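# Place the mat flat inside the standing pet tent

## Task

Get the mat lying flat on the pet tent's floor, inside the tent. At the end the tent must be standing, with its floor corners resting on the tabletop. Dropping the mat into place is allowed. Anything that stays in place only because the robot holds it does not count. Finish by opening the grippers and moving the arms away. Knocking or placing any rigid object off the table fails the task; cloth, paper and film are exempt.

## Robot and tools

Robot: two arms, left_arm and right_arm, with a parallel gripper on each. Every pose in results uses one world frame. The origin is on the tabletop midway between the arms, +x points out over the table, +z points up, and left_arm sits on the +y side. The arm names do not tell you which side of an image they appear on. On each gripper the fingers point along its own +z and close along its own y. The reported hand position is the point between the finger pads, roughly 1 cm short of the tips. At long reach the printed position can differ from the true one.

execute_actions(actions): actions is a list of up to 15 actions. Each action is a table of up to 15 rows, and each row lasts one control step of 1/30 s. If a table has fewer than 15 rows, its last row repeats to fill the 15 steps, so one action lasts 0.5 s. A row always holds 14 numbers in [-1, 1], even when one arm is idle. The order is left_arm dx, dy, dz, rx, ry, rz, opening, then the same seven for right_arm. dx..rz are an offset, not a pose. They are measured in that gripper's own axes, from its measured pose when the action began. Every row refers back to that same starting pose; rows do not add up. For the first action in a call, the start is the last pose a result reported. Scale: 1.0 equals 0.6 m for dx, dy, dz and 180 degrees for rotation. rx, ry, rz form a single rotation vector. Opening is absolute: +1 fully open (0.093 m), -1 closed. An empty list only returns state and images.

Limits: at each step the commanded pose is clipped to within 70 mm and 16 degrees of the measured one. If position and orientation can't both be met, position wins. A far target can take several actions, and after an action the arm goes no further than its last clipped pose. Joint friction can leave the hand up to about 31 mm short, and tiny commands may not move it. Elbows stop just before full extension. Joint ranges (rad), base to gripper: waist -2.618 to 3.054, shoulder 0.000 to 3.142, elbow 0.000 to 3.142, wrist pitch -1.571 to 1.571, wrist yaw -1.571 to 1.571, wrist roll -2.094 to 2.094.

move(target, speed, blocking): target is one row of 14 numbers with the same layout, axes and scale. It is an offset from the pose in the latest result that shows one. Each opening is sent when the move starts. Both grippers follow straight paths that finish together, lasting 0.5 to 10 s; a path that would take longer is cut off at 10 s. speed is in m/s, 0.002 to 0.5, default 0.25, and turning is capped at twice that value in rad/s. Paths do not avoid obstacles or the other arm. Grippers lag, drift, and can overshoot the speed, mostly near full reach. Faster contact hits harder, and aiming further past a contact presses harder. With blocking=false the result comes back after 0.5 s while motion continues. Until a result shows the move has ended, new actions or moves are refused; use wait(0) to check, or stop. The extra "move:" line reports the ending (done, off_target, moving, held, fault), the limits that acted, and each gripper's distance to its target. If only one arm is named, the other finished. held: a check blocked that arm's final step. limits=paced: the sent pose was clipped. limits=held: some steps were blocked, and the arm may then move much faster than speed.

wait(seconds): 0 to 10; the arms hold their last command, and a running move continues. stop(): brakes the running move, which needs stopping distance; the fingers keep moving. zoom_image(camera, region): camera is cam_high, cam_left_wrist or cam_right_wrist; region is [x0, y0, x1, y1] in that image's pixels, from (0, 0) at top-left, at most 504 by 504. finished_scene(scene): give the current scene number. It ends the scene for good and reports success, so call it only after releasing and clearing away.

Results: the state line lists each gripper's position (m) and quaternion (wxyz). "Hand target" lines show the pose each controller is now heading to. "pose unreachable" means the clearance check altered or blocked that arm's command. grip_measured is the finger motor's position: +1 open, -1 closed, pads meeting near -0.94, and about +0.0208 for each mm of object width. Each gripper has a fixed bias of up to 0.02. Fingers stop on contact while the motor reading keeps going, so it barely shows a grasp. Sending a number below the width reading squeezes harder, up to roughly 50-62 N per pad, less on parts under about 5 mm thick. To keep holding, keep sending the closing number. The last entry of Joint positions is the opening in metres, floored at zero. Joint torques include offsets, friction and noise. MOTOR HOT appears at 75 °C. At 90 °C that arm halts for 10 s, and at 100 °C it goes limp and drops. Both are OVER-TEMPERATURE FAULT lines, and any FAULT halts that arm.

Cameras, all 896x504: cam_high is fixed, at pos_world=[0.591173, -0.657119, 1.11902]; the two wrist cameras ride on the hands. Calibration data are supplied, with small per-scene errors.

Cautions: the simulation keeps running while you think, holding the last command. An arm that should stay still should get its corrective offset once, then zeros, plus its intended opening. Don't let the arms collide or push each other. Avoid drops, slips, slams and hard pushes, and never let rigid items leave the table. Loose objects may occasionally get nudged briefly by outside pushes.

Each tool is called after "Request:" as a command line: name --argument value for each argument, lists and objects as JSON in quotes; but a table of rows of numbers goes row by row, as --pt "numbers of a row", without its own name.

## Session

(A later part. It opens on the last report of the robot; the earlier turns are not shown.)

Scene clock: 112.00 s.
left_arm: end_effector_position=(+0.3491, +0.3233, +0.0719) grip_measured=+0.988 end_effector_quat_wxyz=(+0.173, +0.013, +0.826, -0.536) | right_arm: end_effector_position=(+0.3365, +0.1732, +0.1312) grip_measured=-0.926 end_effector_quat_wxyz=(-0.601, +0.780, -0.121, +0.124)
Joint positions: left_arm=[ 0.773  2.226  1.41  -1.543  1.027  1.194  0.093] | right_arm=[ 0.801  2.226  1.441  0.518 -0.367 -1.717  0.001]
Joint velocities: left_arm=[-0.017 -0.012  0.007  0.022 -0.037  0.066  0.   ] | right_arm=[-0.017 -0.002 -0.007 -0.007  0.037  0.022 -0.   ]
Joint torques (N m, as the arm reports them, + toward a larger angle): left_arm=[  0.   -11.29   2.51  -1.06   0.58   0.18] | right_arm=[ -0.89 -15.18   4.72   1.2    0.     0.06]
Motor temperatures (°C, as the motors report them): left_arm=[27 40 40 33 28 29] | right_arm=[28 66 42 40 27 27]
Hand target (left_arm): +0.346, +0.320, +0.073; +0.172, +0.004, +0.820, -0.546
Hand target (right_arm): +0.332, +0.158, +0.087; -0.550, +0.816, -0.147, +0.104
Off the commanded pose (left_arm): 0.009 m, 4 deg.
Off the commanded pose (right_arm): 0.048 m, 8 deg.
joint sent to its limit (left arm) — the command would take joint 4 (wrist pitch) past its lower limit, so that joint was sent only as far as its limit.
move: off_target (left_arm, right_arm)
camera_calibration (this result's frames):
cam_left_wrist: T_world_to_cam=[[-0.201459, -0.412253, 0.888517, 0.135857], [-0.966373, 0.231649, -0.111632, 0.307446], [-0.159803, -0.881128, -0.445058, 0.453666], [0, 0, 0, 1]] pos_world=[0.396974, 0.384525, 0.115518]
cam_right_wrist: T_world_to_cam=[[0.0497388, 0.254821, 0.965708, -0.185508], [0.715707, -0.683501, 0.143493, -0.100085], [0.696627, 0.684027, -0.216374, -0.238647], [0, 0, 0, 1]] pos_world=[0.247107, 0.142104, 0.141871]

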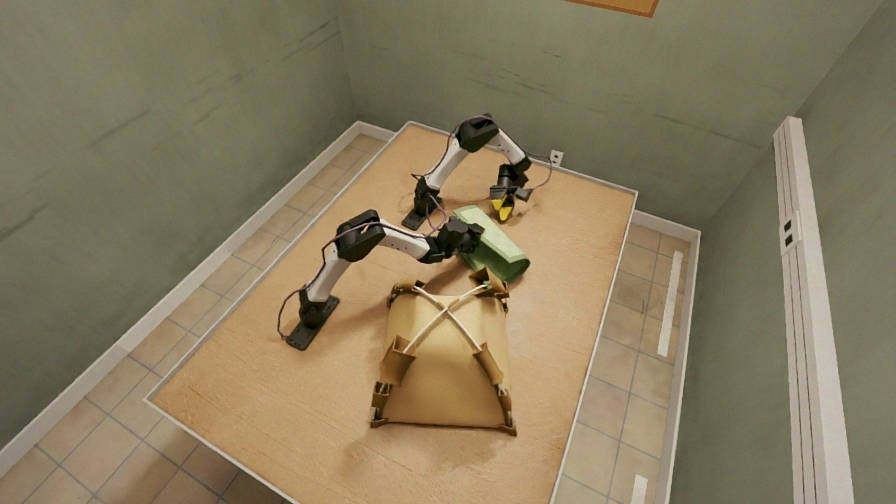

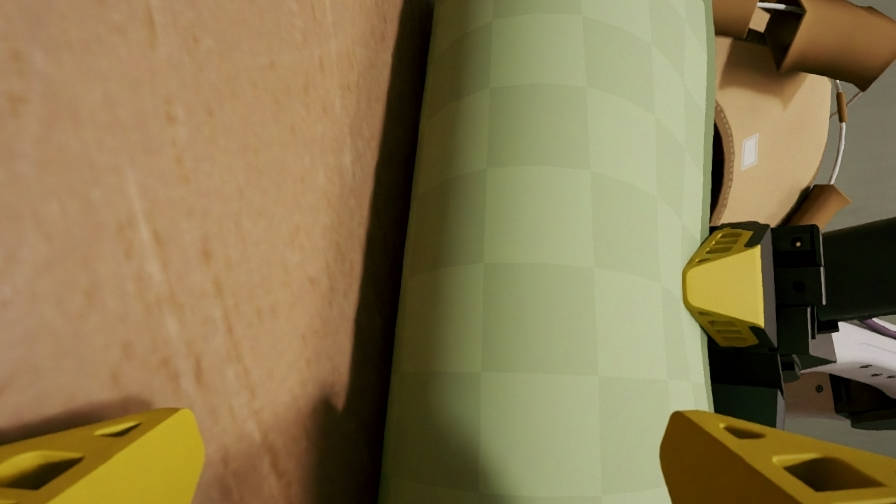

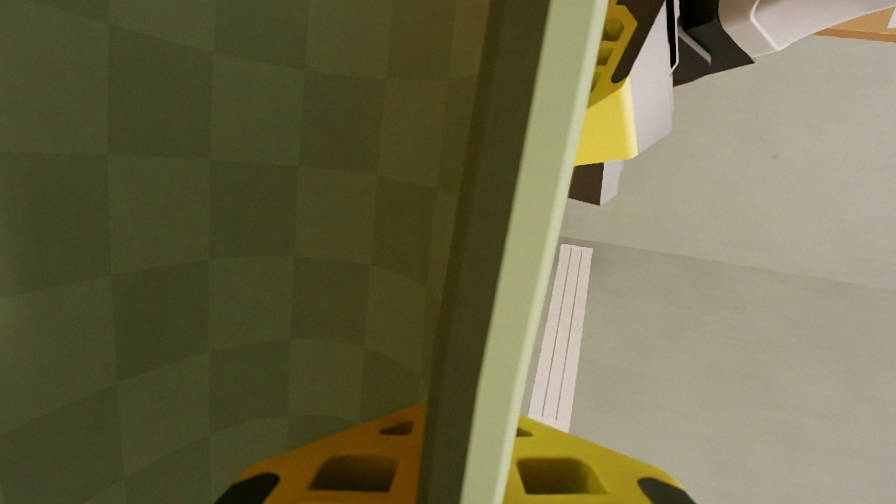

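Request:
move --target '[0,0,0,0,0,0,1.0,-0.014,0.125,-0.025,-0.05,0,0,-0.94]' --speed 0.12

Request:
zoom_image --camera "cam_high" --region '[400, 160, 600, 320]'

Scene clock: 114.60 s.
left_arm: end_effector_position=(+0.3490, +0.3231, +0.0722) grip_measured=+0.988 end_effector_quat_wxyz=(+0.174, +0.014, +0.825, -0.537) | right_arm: end_effector_position=(+0.3267, +0.1591, +0.1085) grip_measured=-0.926 end_effector_quat_wxyz=(-0.588, +0.789, -0.108, +0.139)
Joint positions: left_arm=[ 0.773  2.226  1.41  -1.545  1.028  1.199  0.093] | right_arm=[ 0.801  2.211  1.333  0.588 -0.353 -1.77   0.001]
Joint velocities: left_arm=[-0.007  0.017 -0.017 -0.007  0.037  0.066 -0.   ] | right_arm=[ 0.002  0.002  0.007  0.022  0.007 -0.022 -0.002]
Joint torques (N m, as the arm reports them, + toward a larger angle): left_arm=[ -0.24 -11.32   3.91  -0.96   0.41   0.03] | right_arm=[ -1.08 -14.25   4.12   1.25  -0.11   0.02]
Motor temperatures (°C, as the motors report them): left_arm=[27 40 39 33 28 29] | right_arm=[28 66 41 40 27 27]
Hand target (left_arm): +0.349, +0.323, +0.072; +0.173, +0.013, +0.826, -0.536
Hand target (right_arm): +0.320, +0.143, +0.063; -0.539, +0.824, -0.130, +0.115
Off the commanded pose (left_arm): 0.000 m, 0 deg.
Off the commanded pose (right_arm): 0.049 m, 8 deg.
move: off_target (right_arm)
camera_calibration (this result's frames):
cam_left_wrist: T_world_to_cam=[[-0.204299, -0.411454, 0.888238, 0.13622], [-0.96581, 0.232662, -0.114366, 0.307104], [-0.159603, -0.881234, -0.444919, 0.453608], [0, 0, 0, 1]] pos_world=[0.396831, 0.384332, 0.115946]
cam_right_wrist: T_world_to_cam=[[0.0168872, 0.291408, 0.95645, -0.153648], [0.709856, -0.677165, 0.193783, -0.104036], [0.704144, 0.67567, -0.218293, -0.227969], [0, 0, 0, 1]] pos_world=[0.236968, 0.128356, 0.117353]

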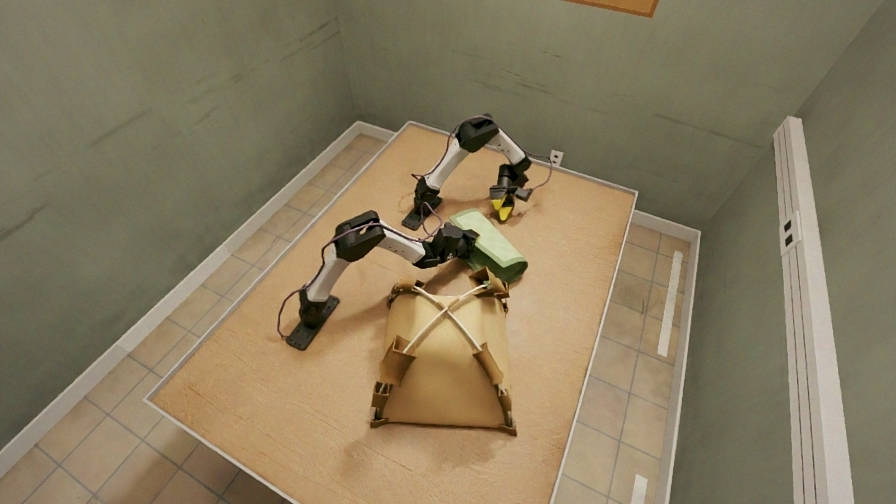

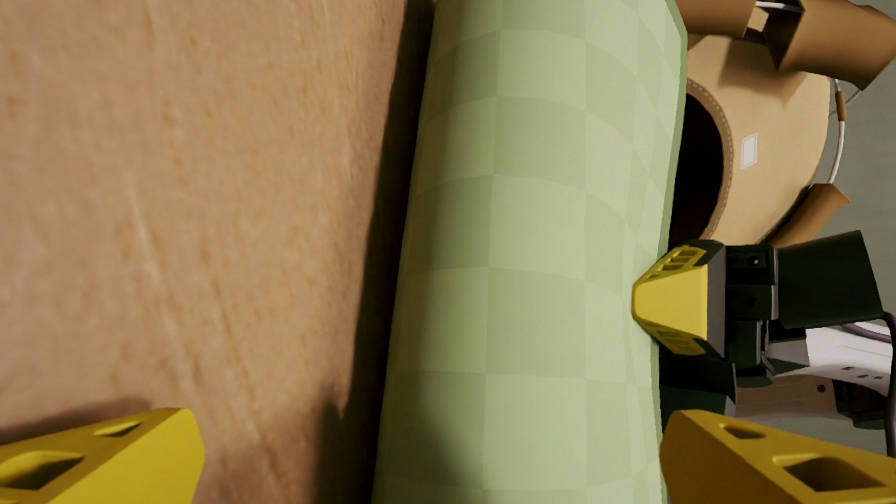

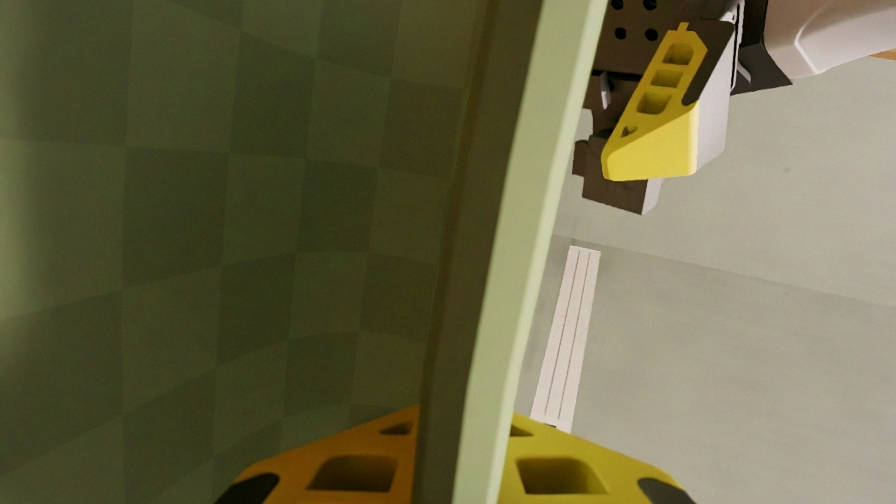

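Region (400, 160, 600, 320) of cam_high's 896x504 image, scaled by 2.520, with more detail than that image has; it fills the top 403 rows of this view, and the rest is white.

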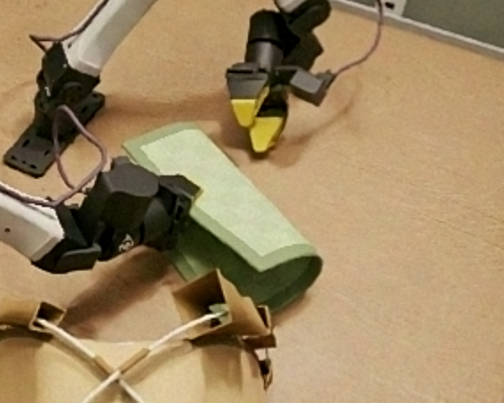

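Request:
move --target '[0,0,0,0,0,0,1.0,0.0,0.115,-0.04,-0.04,0,0.03,-0.94]' --speed 0.12

Request:
zoom_image --camera "cam_high" --region '[400, 160, 600, 320]'

Scene clock: 118.10 s.
left_arm: end_effector_position=(+0.3490, +0.3231, +0.0722) grip_measured=+0.988 end_effector_quat_wxyz=(+0.174, +0.014, +0.825, -0.537) | right_arm: end_effector_position=(+0.3205, +0.1362, +0.0926) grip_measured=-0.926 end_effector_quat_wxyz=(-0.593, +0.786, -0.117, +0.130)
Joint positions: left_arm=[ 0.773  2.226  1.41  -1.545  1.028  1.199  0.093] | right_arm=[ 0.774  2.191  1.209  0.694 -0.385 -1.75   0.001]
Joint velocities: left_arm=[ 0.002 -0.002  0.017 -0.007 -0.051  0.022 -0.001] | right_arm=[-0.017  0.002  0.007  0.081 -0.037 -0.022  0.   ]
Joint torques (N m, as the arm reports them, + toward a larger angle): left_arm=[ -0.26 -11.34   3.91  -0.98   0.42   0.07] | right_arm=[ -1.69 -13.92   3.72   1.24   0.01   0.2 ]
Motor temperatures (°C, as the motors report them): left_arm=[27 40 39 33 28 29] | right_arm=[28 66 41 39 27 27]
Hand target (left_arm): +0.349, +0.323, +0.072; +0.174, +0.014, +0.825, -0.537
Hand target (right_arm): +0.318, +0.117, +0.050; -0.544, +0.818, -0.153, +0.106
Off the commanded pose (left_arm): 0.000 m, 0 deg.
Off the commanded pose (right_arm): 0.048 m, 8 deg.
move: off_target (right_arm)
camera_calibration (this result's frames):
cam_left_wrist: T_world_to_cam=[[-0.204299, -0.411454, 0.888238, 0.13622], [-0.96581, 0.232662, -0.114366, 0.307104], [-0.159603, -0.881234, -0.444919, 0.453608], [0, 0, 0, 1]] pos_world=[0.396831, 0.384332, 0.115946]
cam_right_wrist: T_world_to_cam=[[0.0393801, 0.277225, 0.959998, -0.137288], [0.712888, -0.681002, 0.167414, -0.109985], [0.700172, 0.677778, -0.224449, -0.210058], [0, 0, 0, 1]] pos_world=[0.23089, 0.105532, 0.103062]

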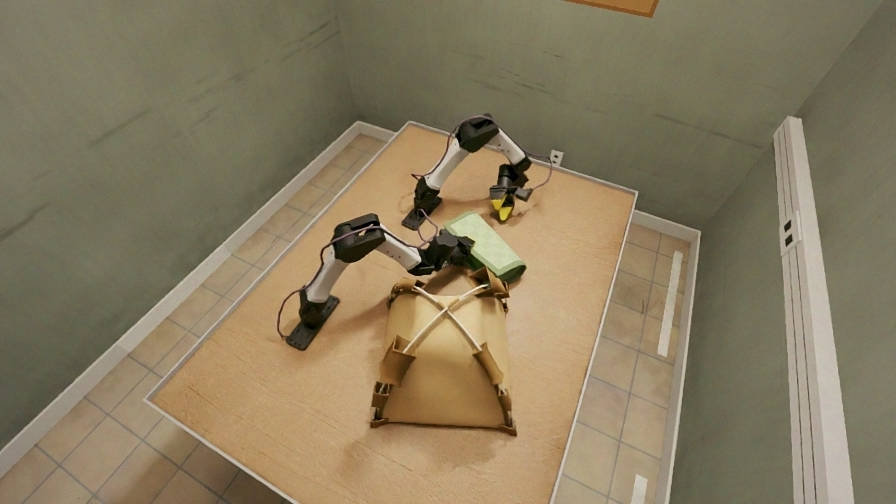

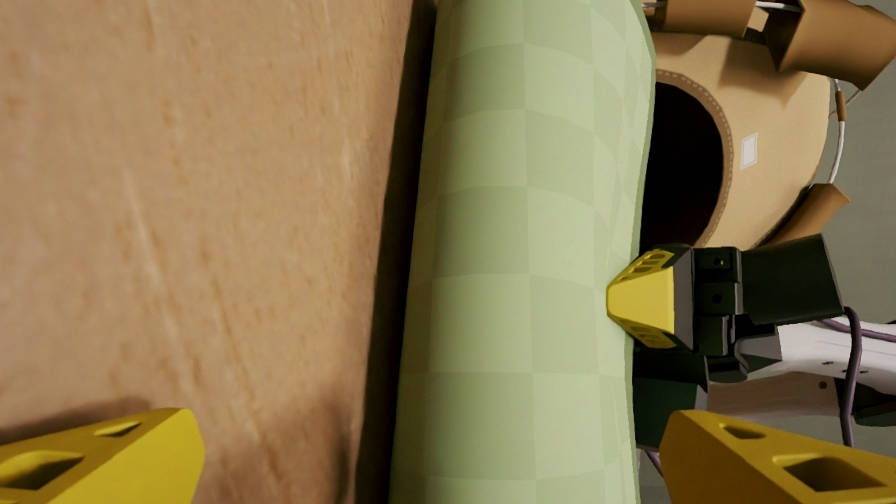

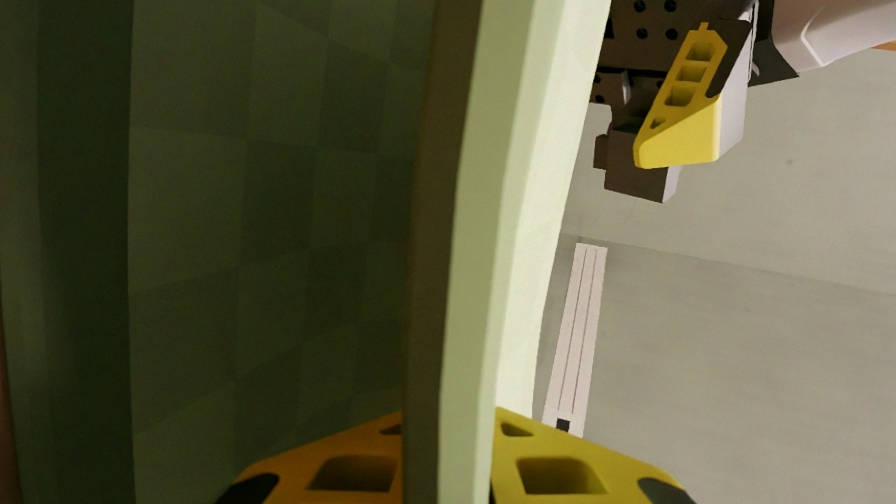

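Region (400, 160, 600, 320) of cam_high's 896x504 image, scaled by 2.520, with more detail than that image has; it fills the top 403 rows of this view, and the rest is white.

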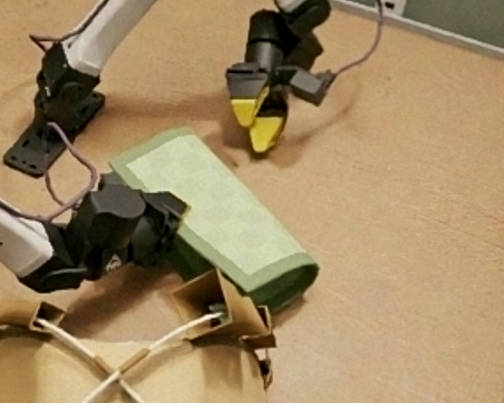

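Request:
move --target '[0.05,-0.058,0.178,0.02,0,0,1.0,0.0,0.075,-0.01,-0.04,0,0,-0.94]' --speed 0.15

Request:
zoom_image --camera "cam_high" --region '[400, 160, 600, 320]'

Scene clock: 123.73 s.
left_arm: end_effector_position=(+0.3457, +0.2172, +0.0684) grip_measured=+0.988 end_effector_quat_wxyz=(+0.175, +0.006, +0.803, -0.569) | right_arm: end_effector_position=(+0.3220, +0.1340, +0.1009) grip_measured=-0.926 end_effector_quat_wxyz=(-0.597, +0.782, -0.096, +0.150)
Joint positions: left_arm=[ 0.502  1.987  1.005 -1.022  1.245  0.76   0.093] | right_arm=[ 0.769  2.177  1.2    0.715 -0.388 -1.796  0.001]
Joint velocities: left_arm=[-0.007  0.002 -0.017  0.037  0.051 -0.037 -0.001] | right_arm=[-0.017  0.007 -0.007  0.037  0.051  0.037  0.   ]
Joint torques (N m, as the arm reports them, + toward a larger angle): left_arm=[-2.29 -8.52  1.59  0.18  0.52  0.1 ] | right_arm=[ -1.   -13.     3.96   1.14   0.     0.04]
Motor temperatures (°C, as the motors report them): left_arm=[27 41 38 33 28 29] | right_arm=[28 65 40 39 27 27]
Hand target (left_arm): +0.341, +0.208, +0.058; +0.172, +0.023, +0.805, -0.568
Hand target (right_arm): +0.316, +0.117, +0.053; -0.543, +0.821, -0.124, +0.124
Off the commanded pose (left_arm): 0.016 m, 2 deg.
Off the commanded pose (right_arm): 0.053 m, 9 deg.
move: off_target (left_arm, right_arm)
camera_calibration (this result's frames):
cam_left_wrist: T_world_to_cam=[[-0.20353, -0.339182, 0.91844, 0.0772843], [-0.96627, 0.22077, -0.132598, 0.332122], [-0.157789, -0.914449, -0.372675, 0.359731], [0, 0, 0, 1]] pos_world=[0.393411, 0.281846, 0.10712]
cam_right_wrist: T_world_to_cam=[[-0.0191587, 0.275024, 0.961246, -0.125655], [0.707965, -0.675145, 0.207278, -0.117231], [0.705987, 0.6845, -0.181773, -0.214882], [0, 0, 0, 1]] pos_world=[0.232292, 0.102497, 0.106025]

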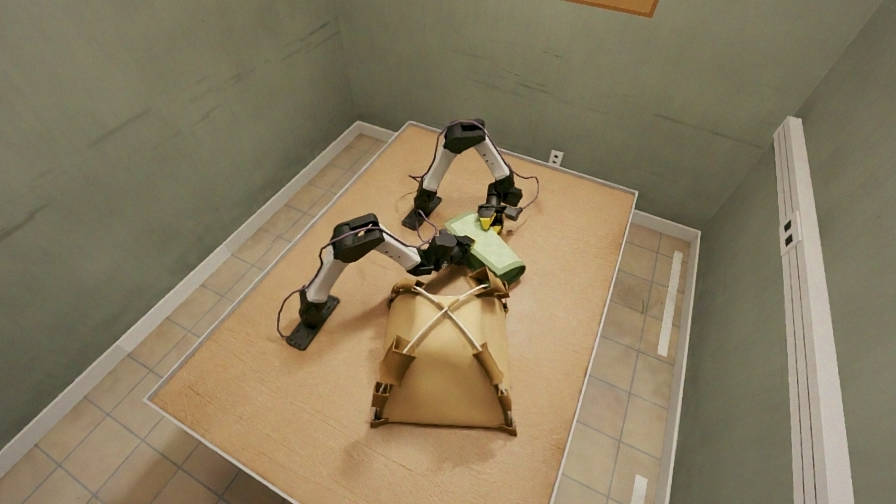

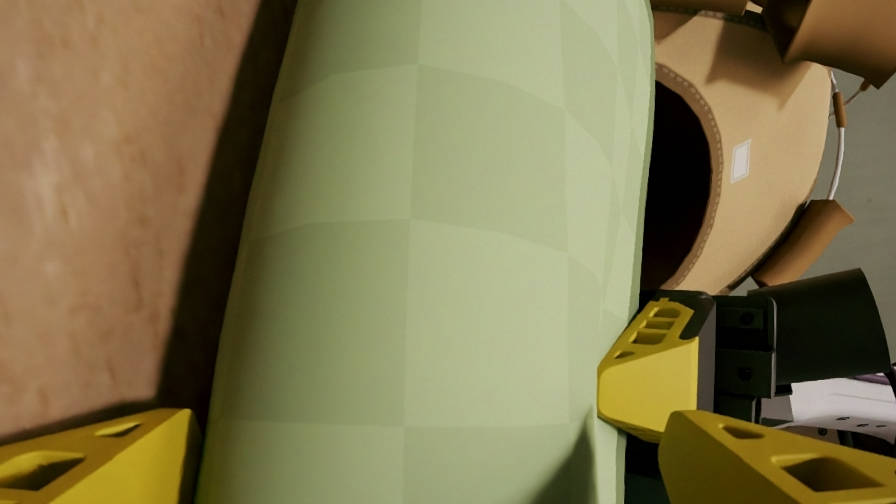

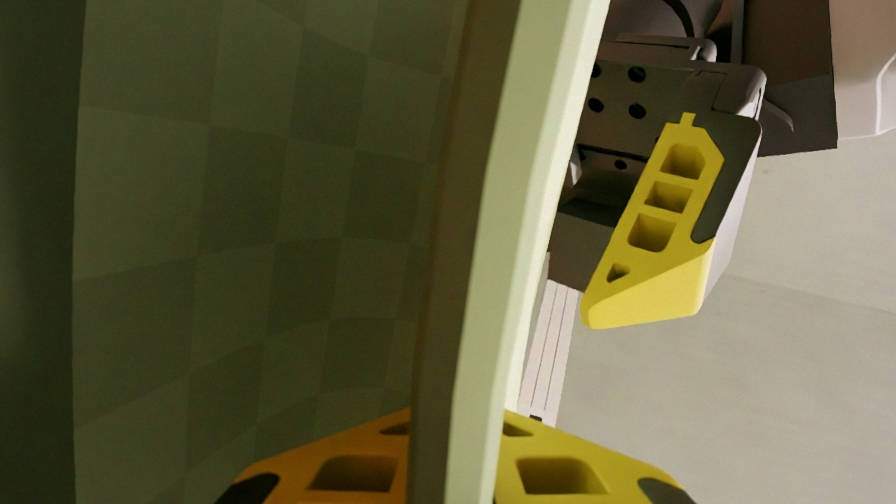

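Region (400, 160, 600, 320) of cam_high's 896x504 image, scaled by 2.520, with more detail than that image has; it fills the top 403 rows of this view, and the rest is white.

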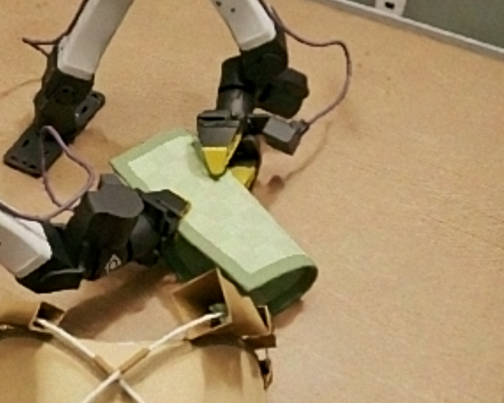

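Request:
execute_actions --actions '[[[0,0,0.01,-0.003,0,0,1.0,-0.01,0.084,-0.01,-0.045,0,0.02,-0.94],[0,0,0.02,-0.006,0,0,1.0,-0.01,0.084,-0.01,-0.045,0,0.02,-0.94],[0,0,0.028,-0.009,0,0,1.0,-0.01,0.084,-0.01,-0.045,0,0.02,-0.94],[0,0,0.036,-0.012,0,0,1.0,-0.01,0.084,-0.01,-0.045,0,0.02,-0.94],[0,0,0.044,-0.015,0,0,1.0,-0.01,0.084,-0.01,-0.045,0,0.02,-0.94],[0,0,0.052,-0.018,0,0,1.0,-0.01,0.084,-0.01,-0.045,0,0.02,-0.94],[0,0,0.06,-0.021,0,0,1.0,-0.01,0.084,-0.01,-0.045,0,0.02,-0.94],[0,0,0.068,-0.024,0,0,1.0,-0.01,0.084,-0.01,-0.045,0,0.02,-0.94],[0,0,0.075,-0.027,0,0,1.0,-0.01,0.084,-0.01,-0.045,0,0.02,-0.94],[0,0,0.08,-0.03,0,0,1.0,-0.01,0.084,-0.01,-0.045,0,0.02,-0.94]]]'

Request:
zoom_image --camera "cam_high" --region '[400, 160, 600, 320]'

Scene clock: 125.57 s.
left_arm: end_effector_position=(+0.3577, +0.1832, +0.0668) grip_measured=+0.988 end_effector_quat_wxyz=(+0.167, +0.016, +0.825, -0.540) | right_arm: end_effector_position=(+0.3304, +0.1263, +0.0987) grip_measured=-0.926 end_effector_quat_wxyz=(-0.592, +0.781, -0.111, +0.165)
Joint positions: left_arm=[ 0.359  1.851  0.895 -0.63   1.201  0.337  0.093] | right_arm=[ 0.759  2.175  1.187  0.725 -0.353 -1.795  0.001]
Joint velocities: left_arm=[-0.032 -0.252 -0.305  0.667 -0.022 -0.725  0.001] | right_arm=[ 0.022 -0.002  0.002  0.037  0.007  0.051 -0.001]
Joint torques (N m, as the arm reports them, + toward a larger angle): left_arm=[-2.71 -7.53  2.19  0.62  0.68  0.08] | right_arm=[  0.24 -13.44   3.87   1.21  -0.25   0.14]
Motor temperatures (°C, as the motors report them): left_arm=[28 41 38 33 28 29] | right_arm=[28 65 40 39 27 27]
Hand target (left_arm): +0.357, +0.173, +0.057; +0.162, +0.011, +0.826, -0.540
Hand target (right_arm): +0.316, +0.116, +0.055; -0.546, +0.818, -0.131, +0.126
Off the commanded pose (left_arm): 0.016 m, 2 deg.
Off the commanded pose (right_arm): 0.049 m, 9 deg.
camera_calibration (this result's frames):
cam_left_wrist: T_world_to_cam=[[-0.200834, -0.404913, 0.892027, 0.0825548], [-0.964244, 0.242437, -0.107045, 0.344687], [-0.172917, -0.881629, -0.439124, 0.333745], [0, 0, 0, 1]] pos_world=[0.406652, 0.244102, 0.109811]
cam_right_wrist: T_world_to_cam=[[-0.0121473, 0.2813, 0.959543, -0.124219], [0.67667, -0.704194, 0.215008, -0.114642], [0.736186, 0.651906, -0.181793, -0.221764], [0, 0, 0, 1]] pos_world=[0.239326, 0.0987818, 0.103527]

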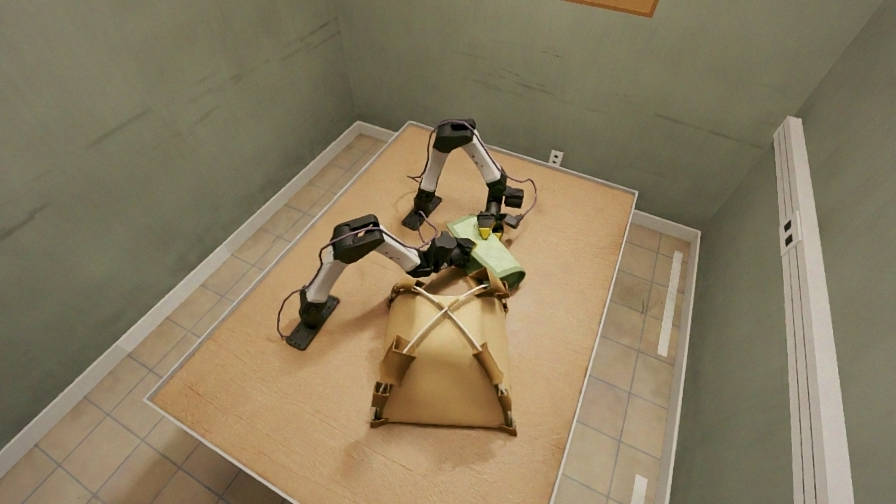

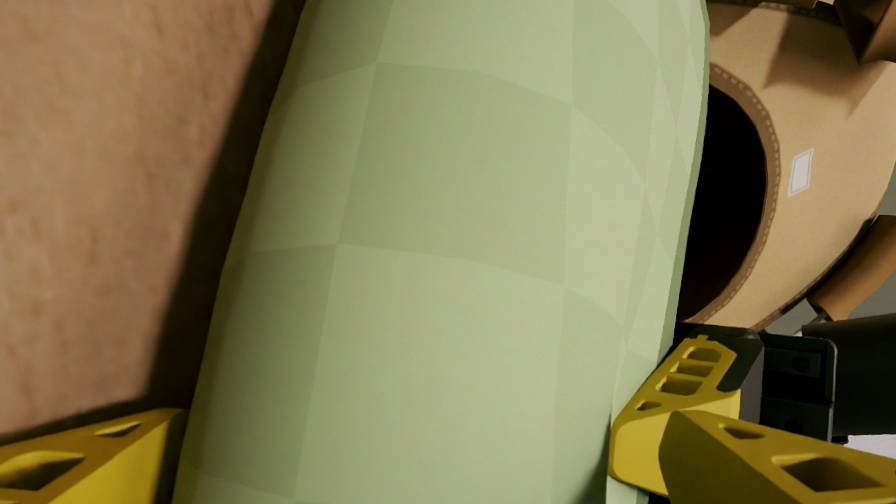

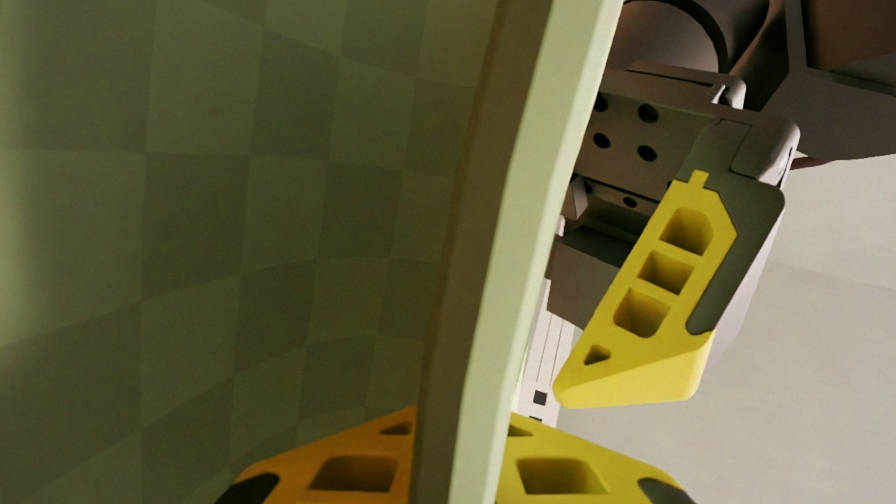

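Region (400, 160, 600, 320) of cam_high's 896x504 image, scaled by 2.520, with more detail than that image has; it fills the top 403 rows of this view, and the rest is white.

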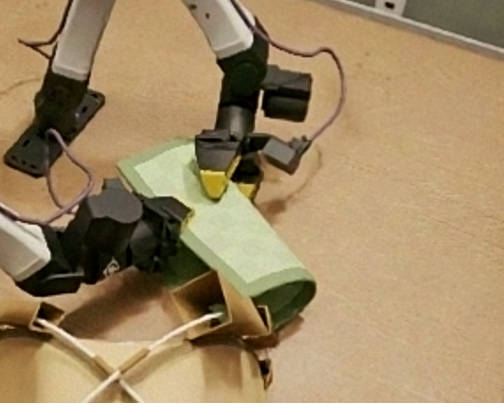

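Request:
execute_actions --actions '[[[0,0.005,-0.01,0,0,0,1.0,-0.02,0.084,-0.015,-0.045,0,0.02,-0.94],[0,0.01,-0.02,0,0,0,1.0,-0.02,0.084,-0.02,-0.045,0,0.02,-0.94],[0,0.015,-0.03,0,0,0,1.0,-0.02,0.084,-0.025,-0.045,0,0.02,-0.94],[0,0.02,-0.035,0,0,0,1.0,-0.02,0.084,-0.03,-0.045,0,0.02,-0.94],[0,0.03,-0.04,0,0,0,1.0,-0.02,0.084,-0.035,-0.045,0,0.02,-0.94],[0,0.04,-0.04,0,0,0,1.0,-0.02,0.084,-0.04,-0.045,0,0.02,-0.94],[0,0.05,-0.04,0,0,0,1.0,-0.02,0.087,-0.045,-0.045,0,0.02,-0.94],[0,0.055,-0.04,0,0,0,1.0,-0.02,0.09,-0.05,-0.045,0,0.02,-0.94],[0,0.06,-0.04,0,0,0,1.0,-0.02,0.09,-0.055,-0.045,0,0.02,-0.94],[0,0.06,-0.04,0,0,0,1.0,-0.02,0.09,-0.06,-0.045,0,0.02,-0.94]]]'

Request:
zoom_image --camera "cam_high" --region '[400, 160, 600, 320]'

Scene clock: 126.90 s.
left_arm: end_effector_position=(+0.3583, +0.2108, +0.0694) grip_measured=+0.988 end_effector_quat_wxyz=(+0.178, -0.016, +0.798, -0.576) | right_arm: end_effector_position=(+0.3138, +0.0995, +0.0936) grip_measured=-0.926 end_effector_quat_wxyz=(-0.583, +0.786, -0.123, +0.165)
Joint positions: left_arm=[ 0.468  1.959  0.973 -0.849  1.284  0.553  0.093] | right_arm=[ 0.748  2.091  1.037  0.768 -0.344 -1.791  0.001]
Joint velocities: left_arm=[-0.007  0.125  0.11  -0.271 -0.022  0.315  0.   ] | right_arm=[-0.002 -0.032 -0.037  0.037  0.007 -0.007  0.001]
Joint torques (N m, as the arm reports them, + toward a larger angle): left_arm=[ 0.69 -5.72  5.15  0.48 -0.51  0.27] | right_arm=[ -1.27 -12.61   3.54   1.32  -0.13   0.12]
Motor temperatures (°C, as the motors report them): left_arm=[28 40 38 33 28 29] | right_arm=[28 65 40 38 27 27]
Hand target (left_arm): +0.357, +0.221, +0.045; +0.172, +0.009, +0.826, -0.537
Hand target (right_arm): +0.307, +0.083, +0.056; -0.540, +0.817, -0.147, +0.140
Off the commanded pose (left_arm): 0.027 m, 6 deg.
Off the commanded pose (right_arm): 0.043 m, 7 deg.
camera_calibration (this result's frames):
cam_left_wrist: T_world_to_cam=[[-0.173345, -0.323486, 0.930219, 0.0618803], [-0.976232, 0.181193, -0.118909, 0.356832], [-0.130084, -0.928723, -0.347207, 0.347464], [0, 0, 0, 1]] pos_world=[0.404277, 0.27806, 0.10551]
cam_right_wrist: T_world_to_cam=[[0.0107232, 0.296585, 0.954946, -0.120237], [0.666463, -0.714077, 0.214293, -0.11695], [0.745461, 0.634138, -0.20532, -0.191914], [0, 0, 0, 1]] pos_world=[0.222297, 0.0738494, 0.100477]

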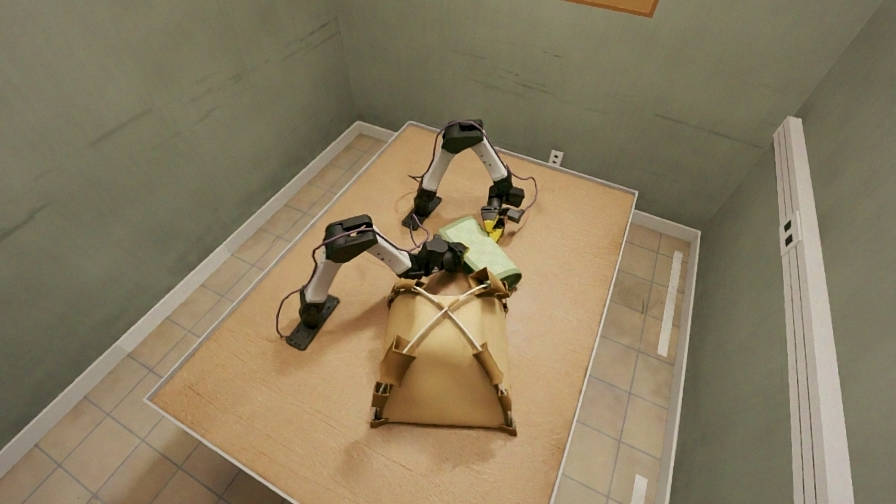

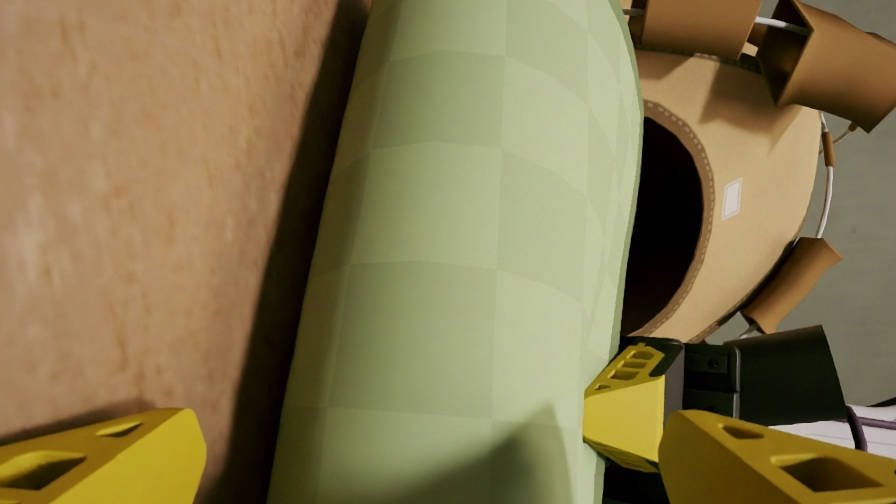

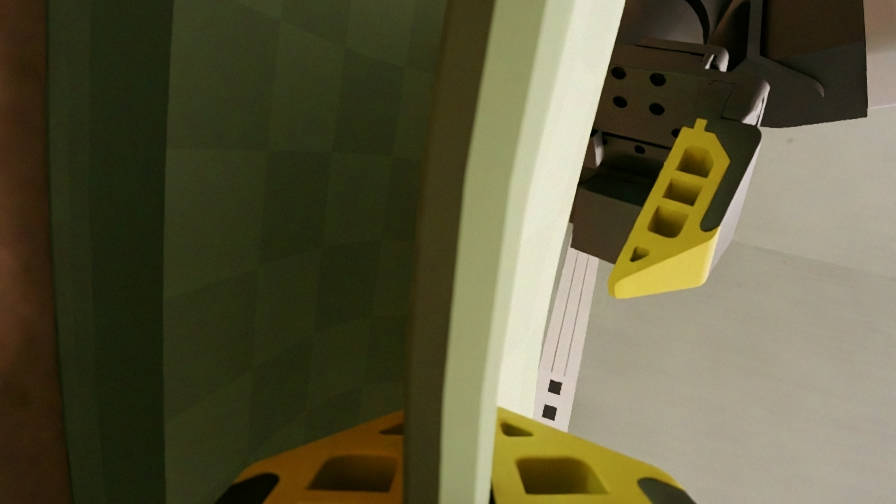

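Region (400, 160, 600, 320) of cam_high's 896x504 image, scaled by 2.520, with more detail than that image has; it fills the top 403 rows of this view, and the rest is white.

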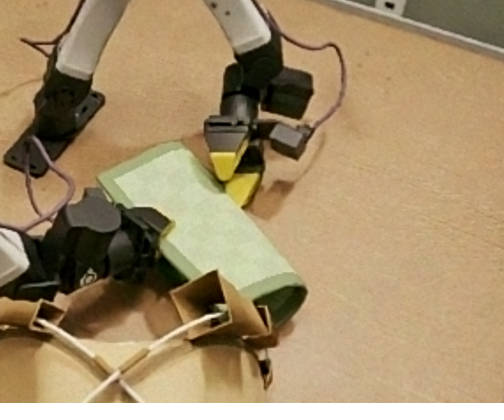

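Request:
execute_actions --actions '[[[0.005,-0.006,-0.002,-0.005,0.003,0.006,1.0,0,0.07,0,-0.04,0,0,-0.94],[0.011,-0.012,-0.004,-0.011,0.006,0.012,1.0,0,0.07,0,-0.04,0,0,-0.94],[0.017,-0.018,-0.006,-0.016,0.009,0.018,1.0,0,0.07,0,-0.04,0,0,-0.94],[0.023,-0.022,-0.008,-0.022,0.013,0.024,1.0,0,0.07,0,-0.04,0,0,-0.94],[0.029,-0.025,-0.01,-0.027,0.016,0.03,1.0,0,0.07,0,-0.04,0,0,-0.94],[0.035,-0.027,-0.012,-0.033,0.02,0.036,1.0,0,0.07,0,-0.04,0,0,-0.94],[0.042,-0.029,-0.014,-0.038,0.023,0.042,1.0,0,0.07,0,-0.04,0,0,-0.94],[0.049,-0.029,-0.016,-0.044,0.026,0.048,1.0,0,0.07,0,-0.04,0,0,-0.94],[0.056,-0.029,-0.018,-0.05,0.03,0.055,1.0,0,0.07,0,-0.04,0,0,-0.94],[0.063,-0.029,-0.02,-0.056,0.033,0.061,1.0,0,0.07,0,-0.04,0,0,-0.94],[0.07,-0.029,-0.021,-0.061,0.036,0.067,1.0,0,0.07,0,-0.04,0,0,-0.94],[0.075,-0.029,-0.022,-0.066,0.039,0.073,1.0,0,0.07,0,-0.04,0,0,-0.94]]]'

Request:
wait --seconds 0.4

Scene clock: 133.10 s.
left_arm: end_effector_position=(+0.3203, +0.2078, +0.0860) grip_measured=+0.988 end_effector_quat_wxyz=(+0.203, +0.076, +0.847, -0.485) | right_arm: end_effector_position=(+0.3141, +0.0994, +0.0944) grip_measured=-0.926 end_effector_quat_wxyz=(-0.581, +0.787, -0.108, +0.178)
Joint positions: left_arm=[ 0.47   1.704  0.871 -0.919  1.098  0.689  0.093] | right_arm=[ 0.748  2.091  1.036  0.773 -0.343 -1.828  0.001]
Joint velocities: left_arm=[-0.007 -0.125 -0.085 -0.051 -0.315  0.095  0.001] | right_arm=[ 0.007 -0.012 -0.022 -0.007 -0.066 -0.066 -0.001]
Joint torques (N m, as the arm reports them, + toward a larger angle): left_arm=[-0.64 -8.19  3.43  0.04  0.52  0.16] | right_arm=[ -1.23 -11.33   5.33   1.22   0.03   0.03]
Motor temperatures (°C, as the motors report them): left_arm=[28 40 38 32 28 29] | right_arm=[28 64 39 38 27 27]
Hand target (left_arm): +0.310, +0.207, +0.079; +0.191, +0.092, +0.858, -0.467
Hand target (right_arm): +0.312, +0.086, +0.055; -0.533, +0.820, -0.132, +0.159
Off the commanded pose (left_arm): 0.014 m, 3 deg.
Off the commanded pose (right_arm): 0.043 m, 8 deg.
camera_calibration (this result's frames):
cam_left_wrist: T_world_to_cam=[[-0.320455, -0.508199, 0.799401, 0.135663], [-0.935466, 0.302554, -0.182659, 0.289478], [-0.149035, -0.806347, -0.572358, 0.345536], [0, 0, 0, 1]] pos_world=[0.365768, 0.259983, 0.142197]
cam_right_wrist: T_world_to_cam=[[-0.026105, 0.308473, 0.950875, -0.110224], [0.663828, -0.705847, 0.247208, -0.120516], [0.747429, 0.637671, -0.186347, -0.194675], [0, 0, 0, 1]] pos_world=[0.22263, 0.0730735, 0.0983247]

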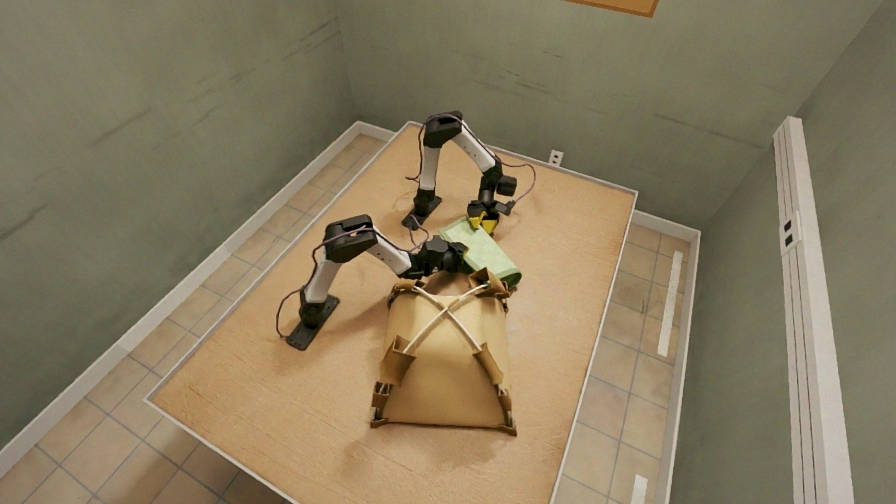

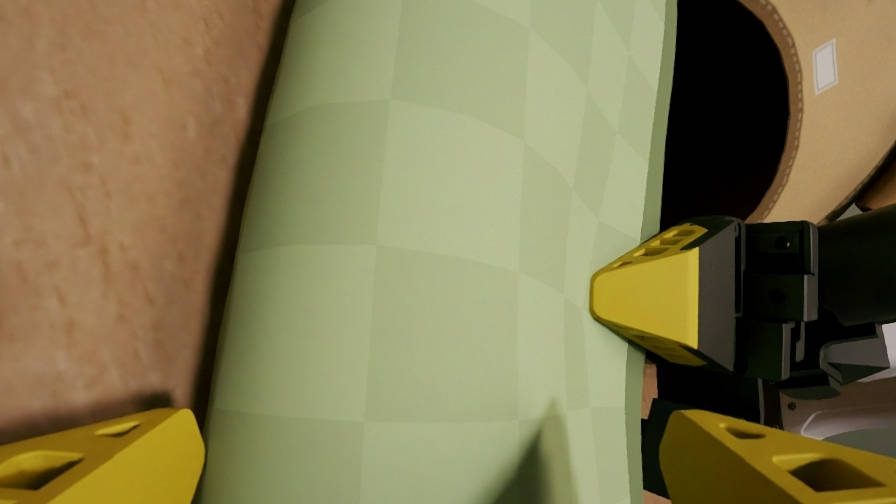

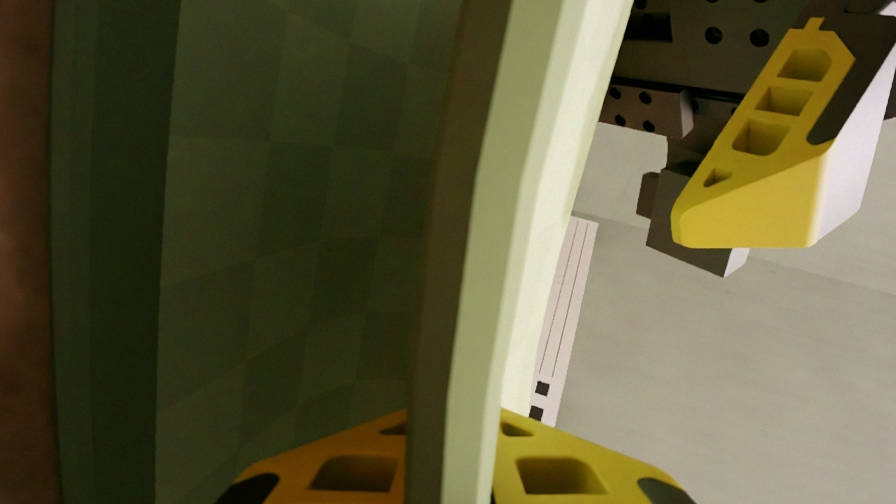

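Scene clock: 133.50 s.
left_arm: end_effector_position=(+0.3172, +0.2100, +0.0804) grip_measured=+0.988 end_effector_quat_wxyz=(+0.197, +0.088, +0.857, -0.469) | right_arm: end_effector_position=(+0.3141, +0.0994, +0.0944) grip_measured=-0.926 end_effector_quat_wxyz=(-0.581, +0.787, -0.108, +0.178)
Joint positions: left_arm=[ 0.47   1.701  0.868 -0.921  1.058  0.709  0.093] | right_arm=[ 0.748  2.091  1.036  0.773 -0.343 -1.829  0.001]
Joint velocities: left_arm=[-0.017 -0.012 -0.007 -0.037 -0.022 -0.007 -0.001] | right_arm=[-0.042  0.002 -0.012  0.007 -0.022  0.007 -0.001]
Joint torques (N m, as the arm reports them, + toward a larger angle): left_arm=[-0.65 -8.52  3.34 -0.04  0.5   0.14] | right_arm=[ -1.19 -11.32   5.33   1.21   0.02   0.05]
Motor temperatures (°C, as the motors report them): left_arm=[28 40 38 32 28 29] | right_arm=[28 64 39 38 27 27]
Hand target (left_arm): +0.310, +0.207, +0.079; +0.191, +0.092, +0.858, -0.467
Hand target (right_arm): +0.312, +0.086, +0.055; -0.533, +0.820, -0.132, +0.159
Off the commanded pose (left_arm): 0.009 m, 1 deg.
Off the commanded pose (right_arm): 0.043 m, 8 deg.
wait: 0.40 s; no rest
camera_calibration (this result's frames):
cam_left_wrist: T_world_to_cam=[[-0.329456, -0.535154, 0.777862, 0.150392], [-0.930169, 0.325325, -0.170146, 0.277392], [-0.162003, -0.779598, -0.604964, 0.344739], [0, 0, 0, 1]] pos_world=[0.363418, 0.258998, 0.138768]
cam_right_wrist: T_world_to_cam=[[-0.0271504, 0.308907, 0.950705, -0.109923], [0.663791, -0.705533, 0.248201, -0.12063], [0.747425, 0.637808, -0.185894, -0.19473], [0, 0, 0, 1]] pos_world=[0.222634, 0.0730478, 0.0982453]

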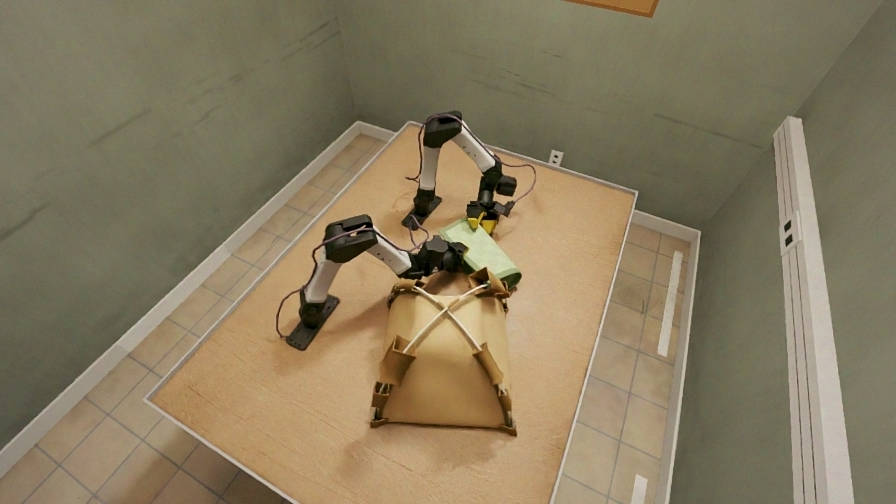

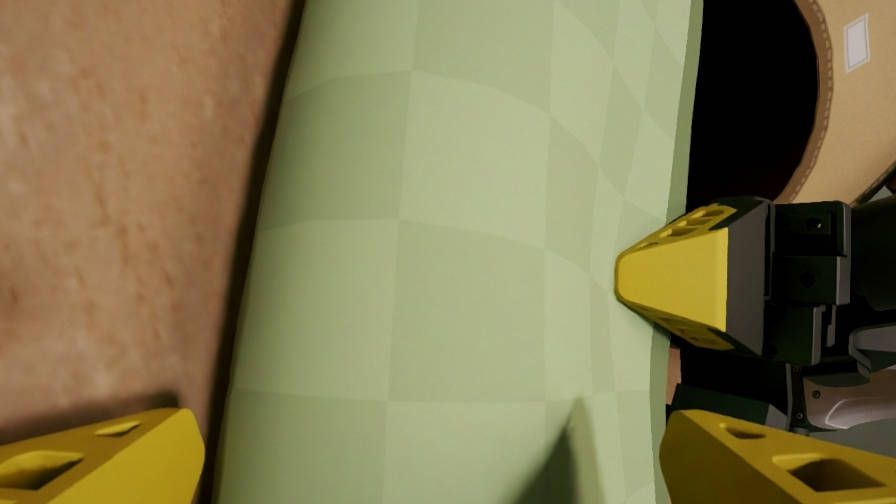

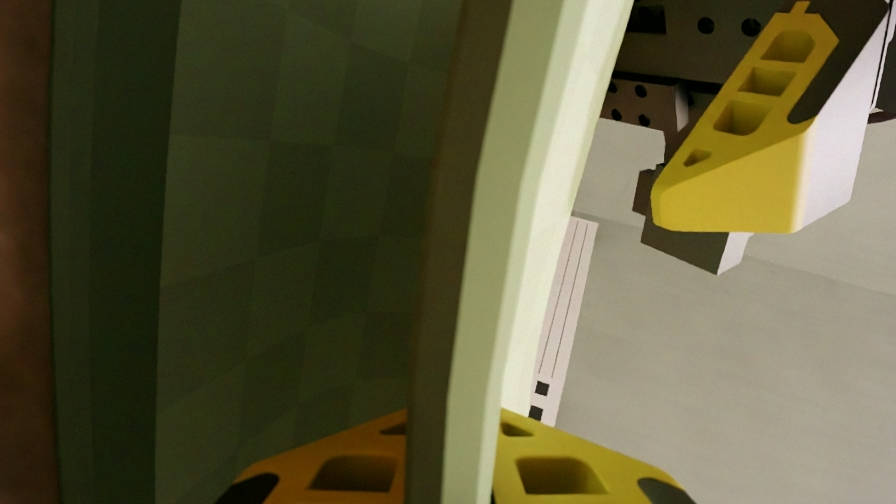

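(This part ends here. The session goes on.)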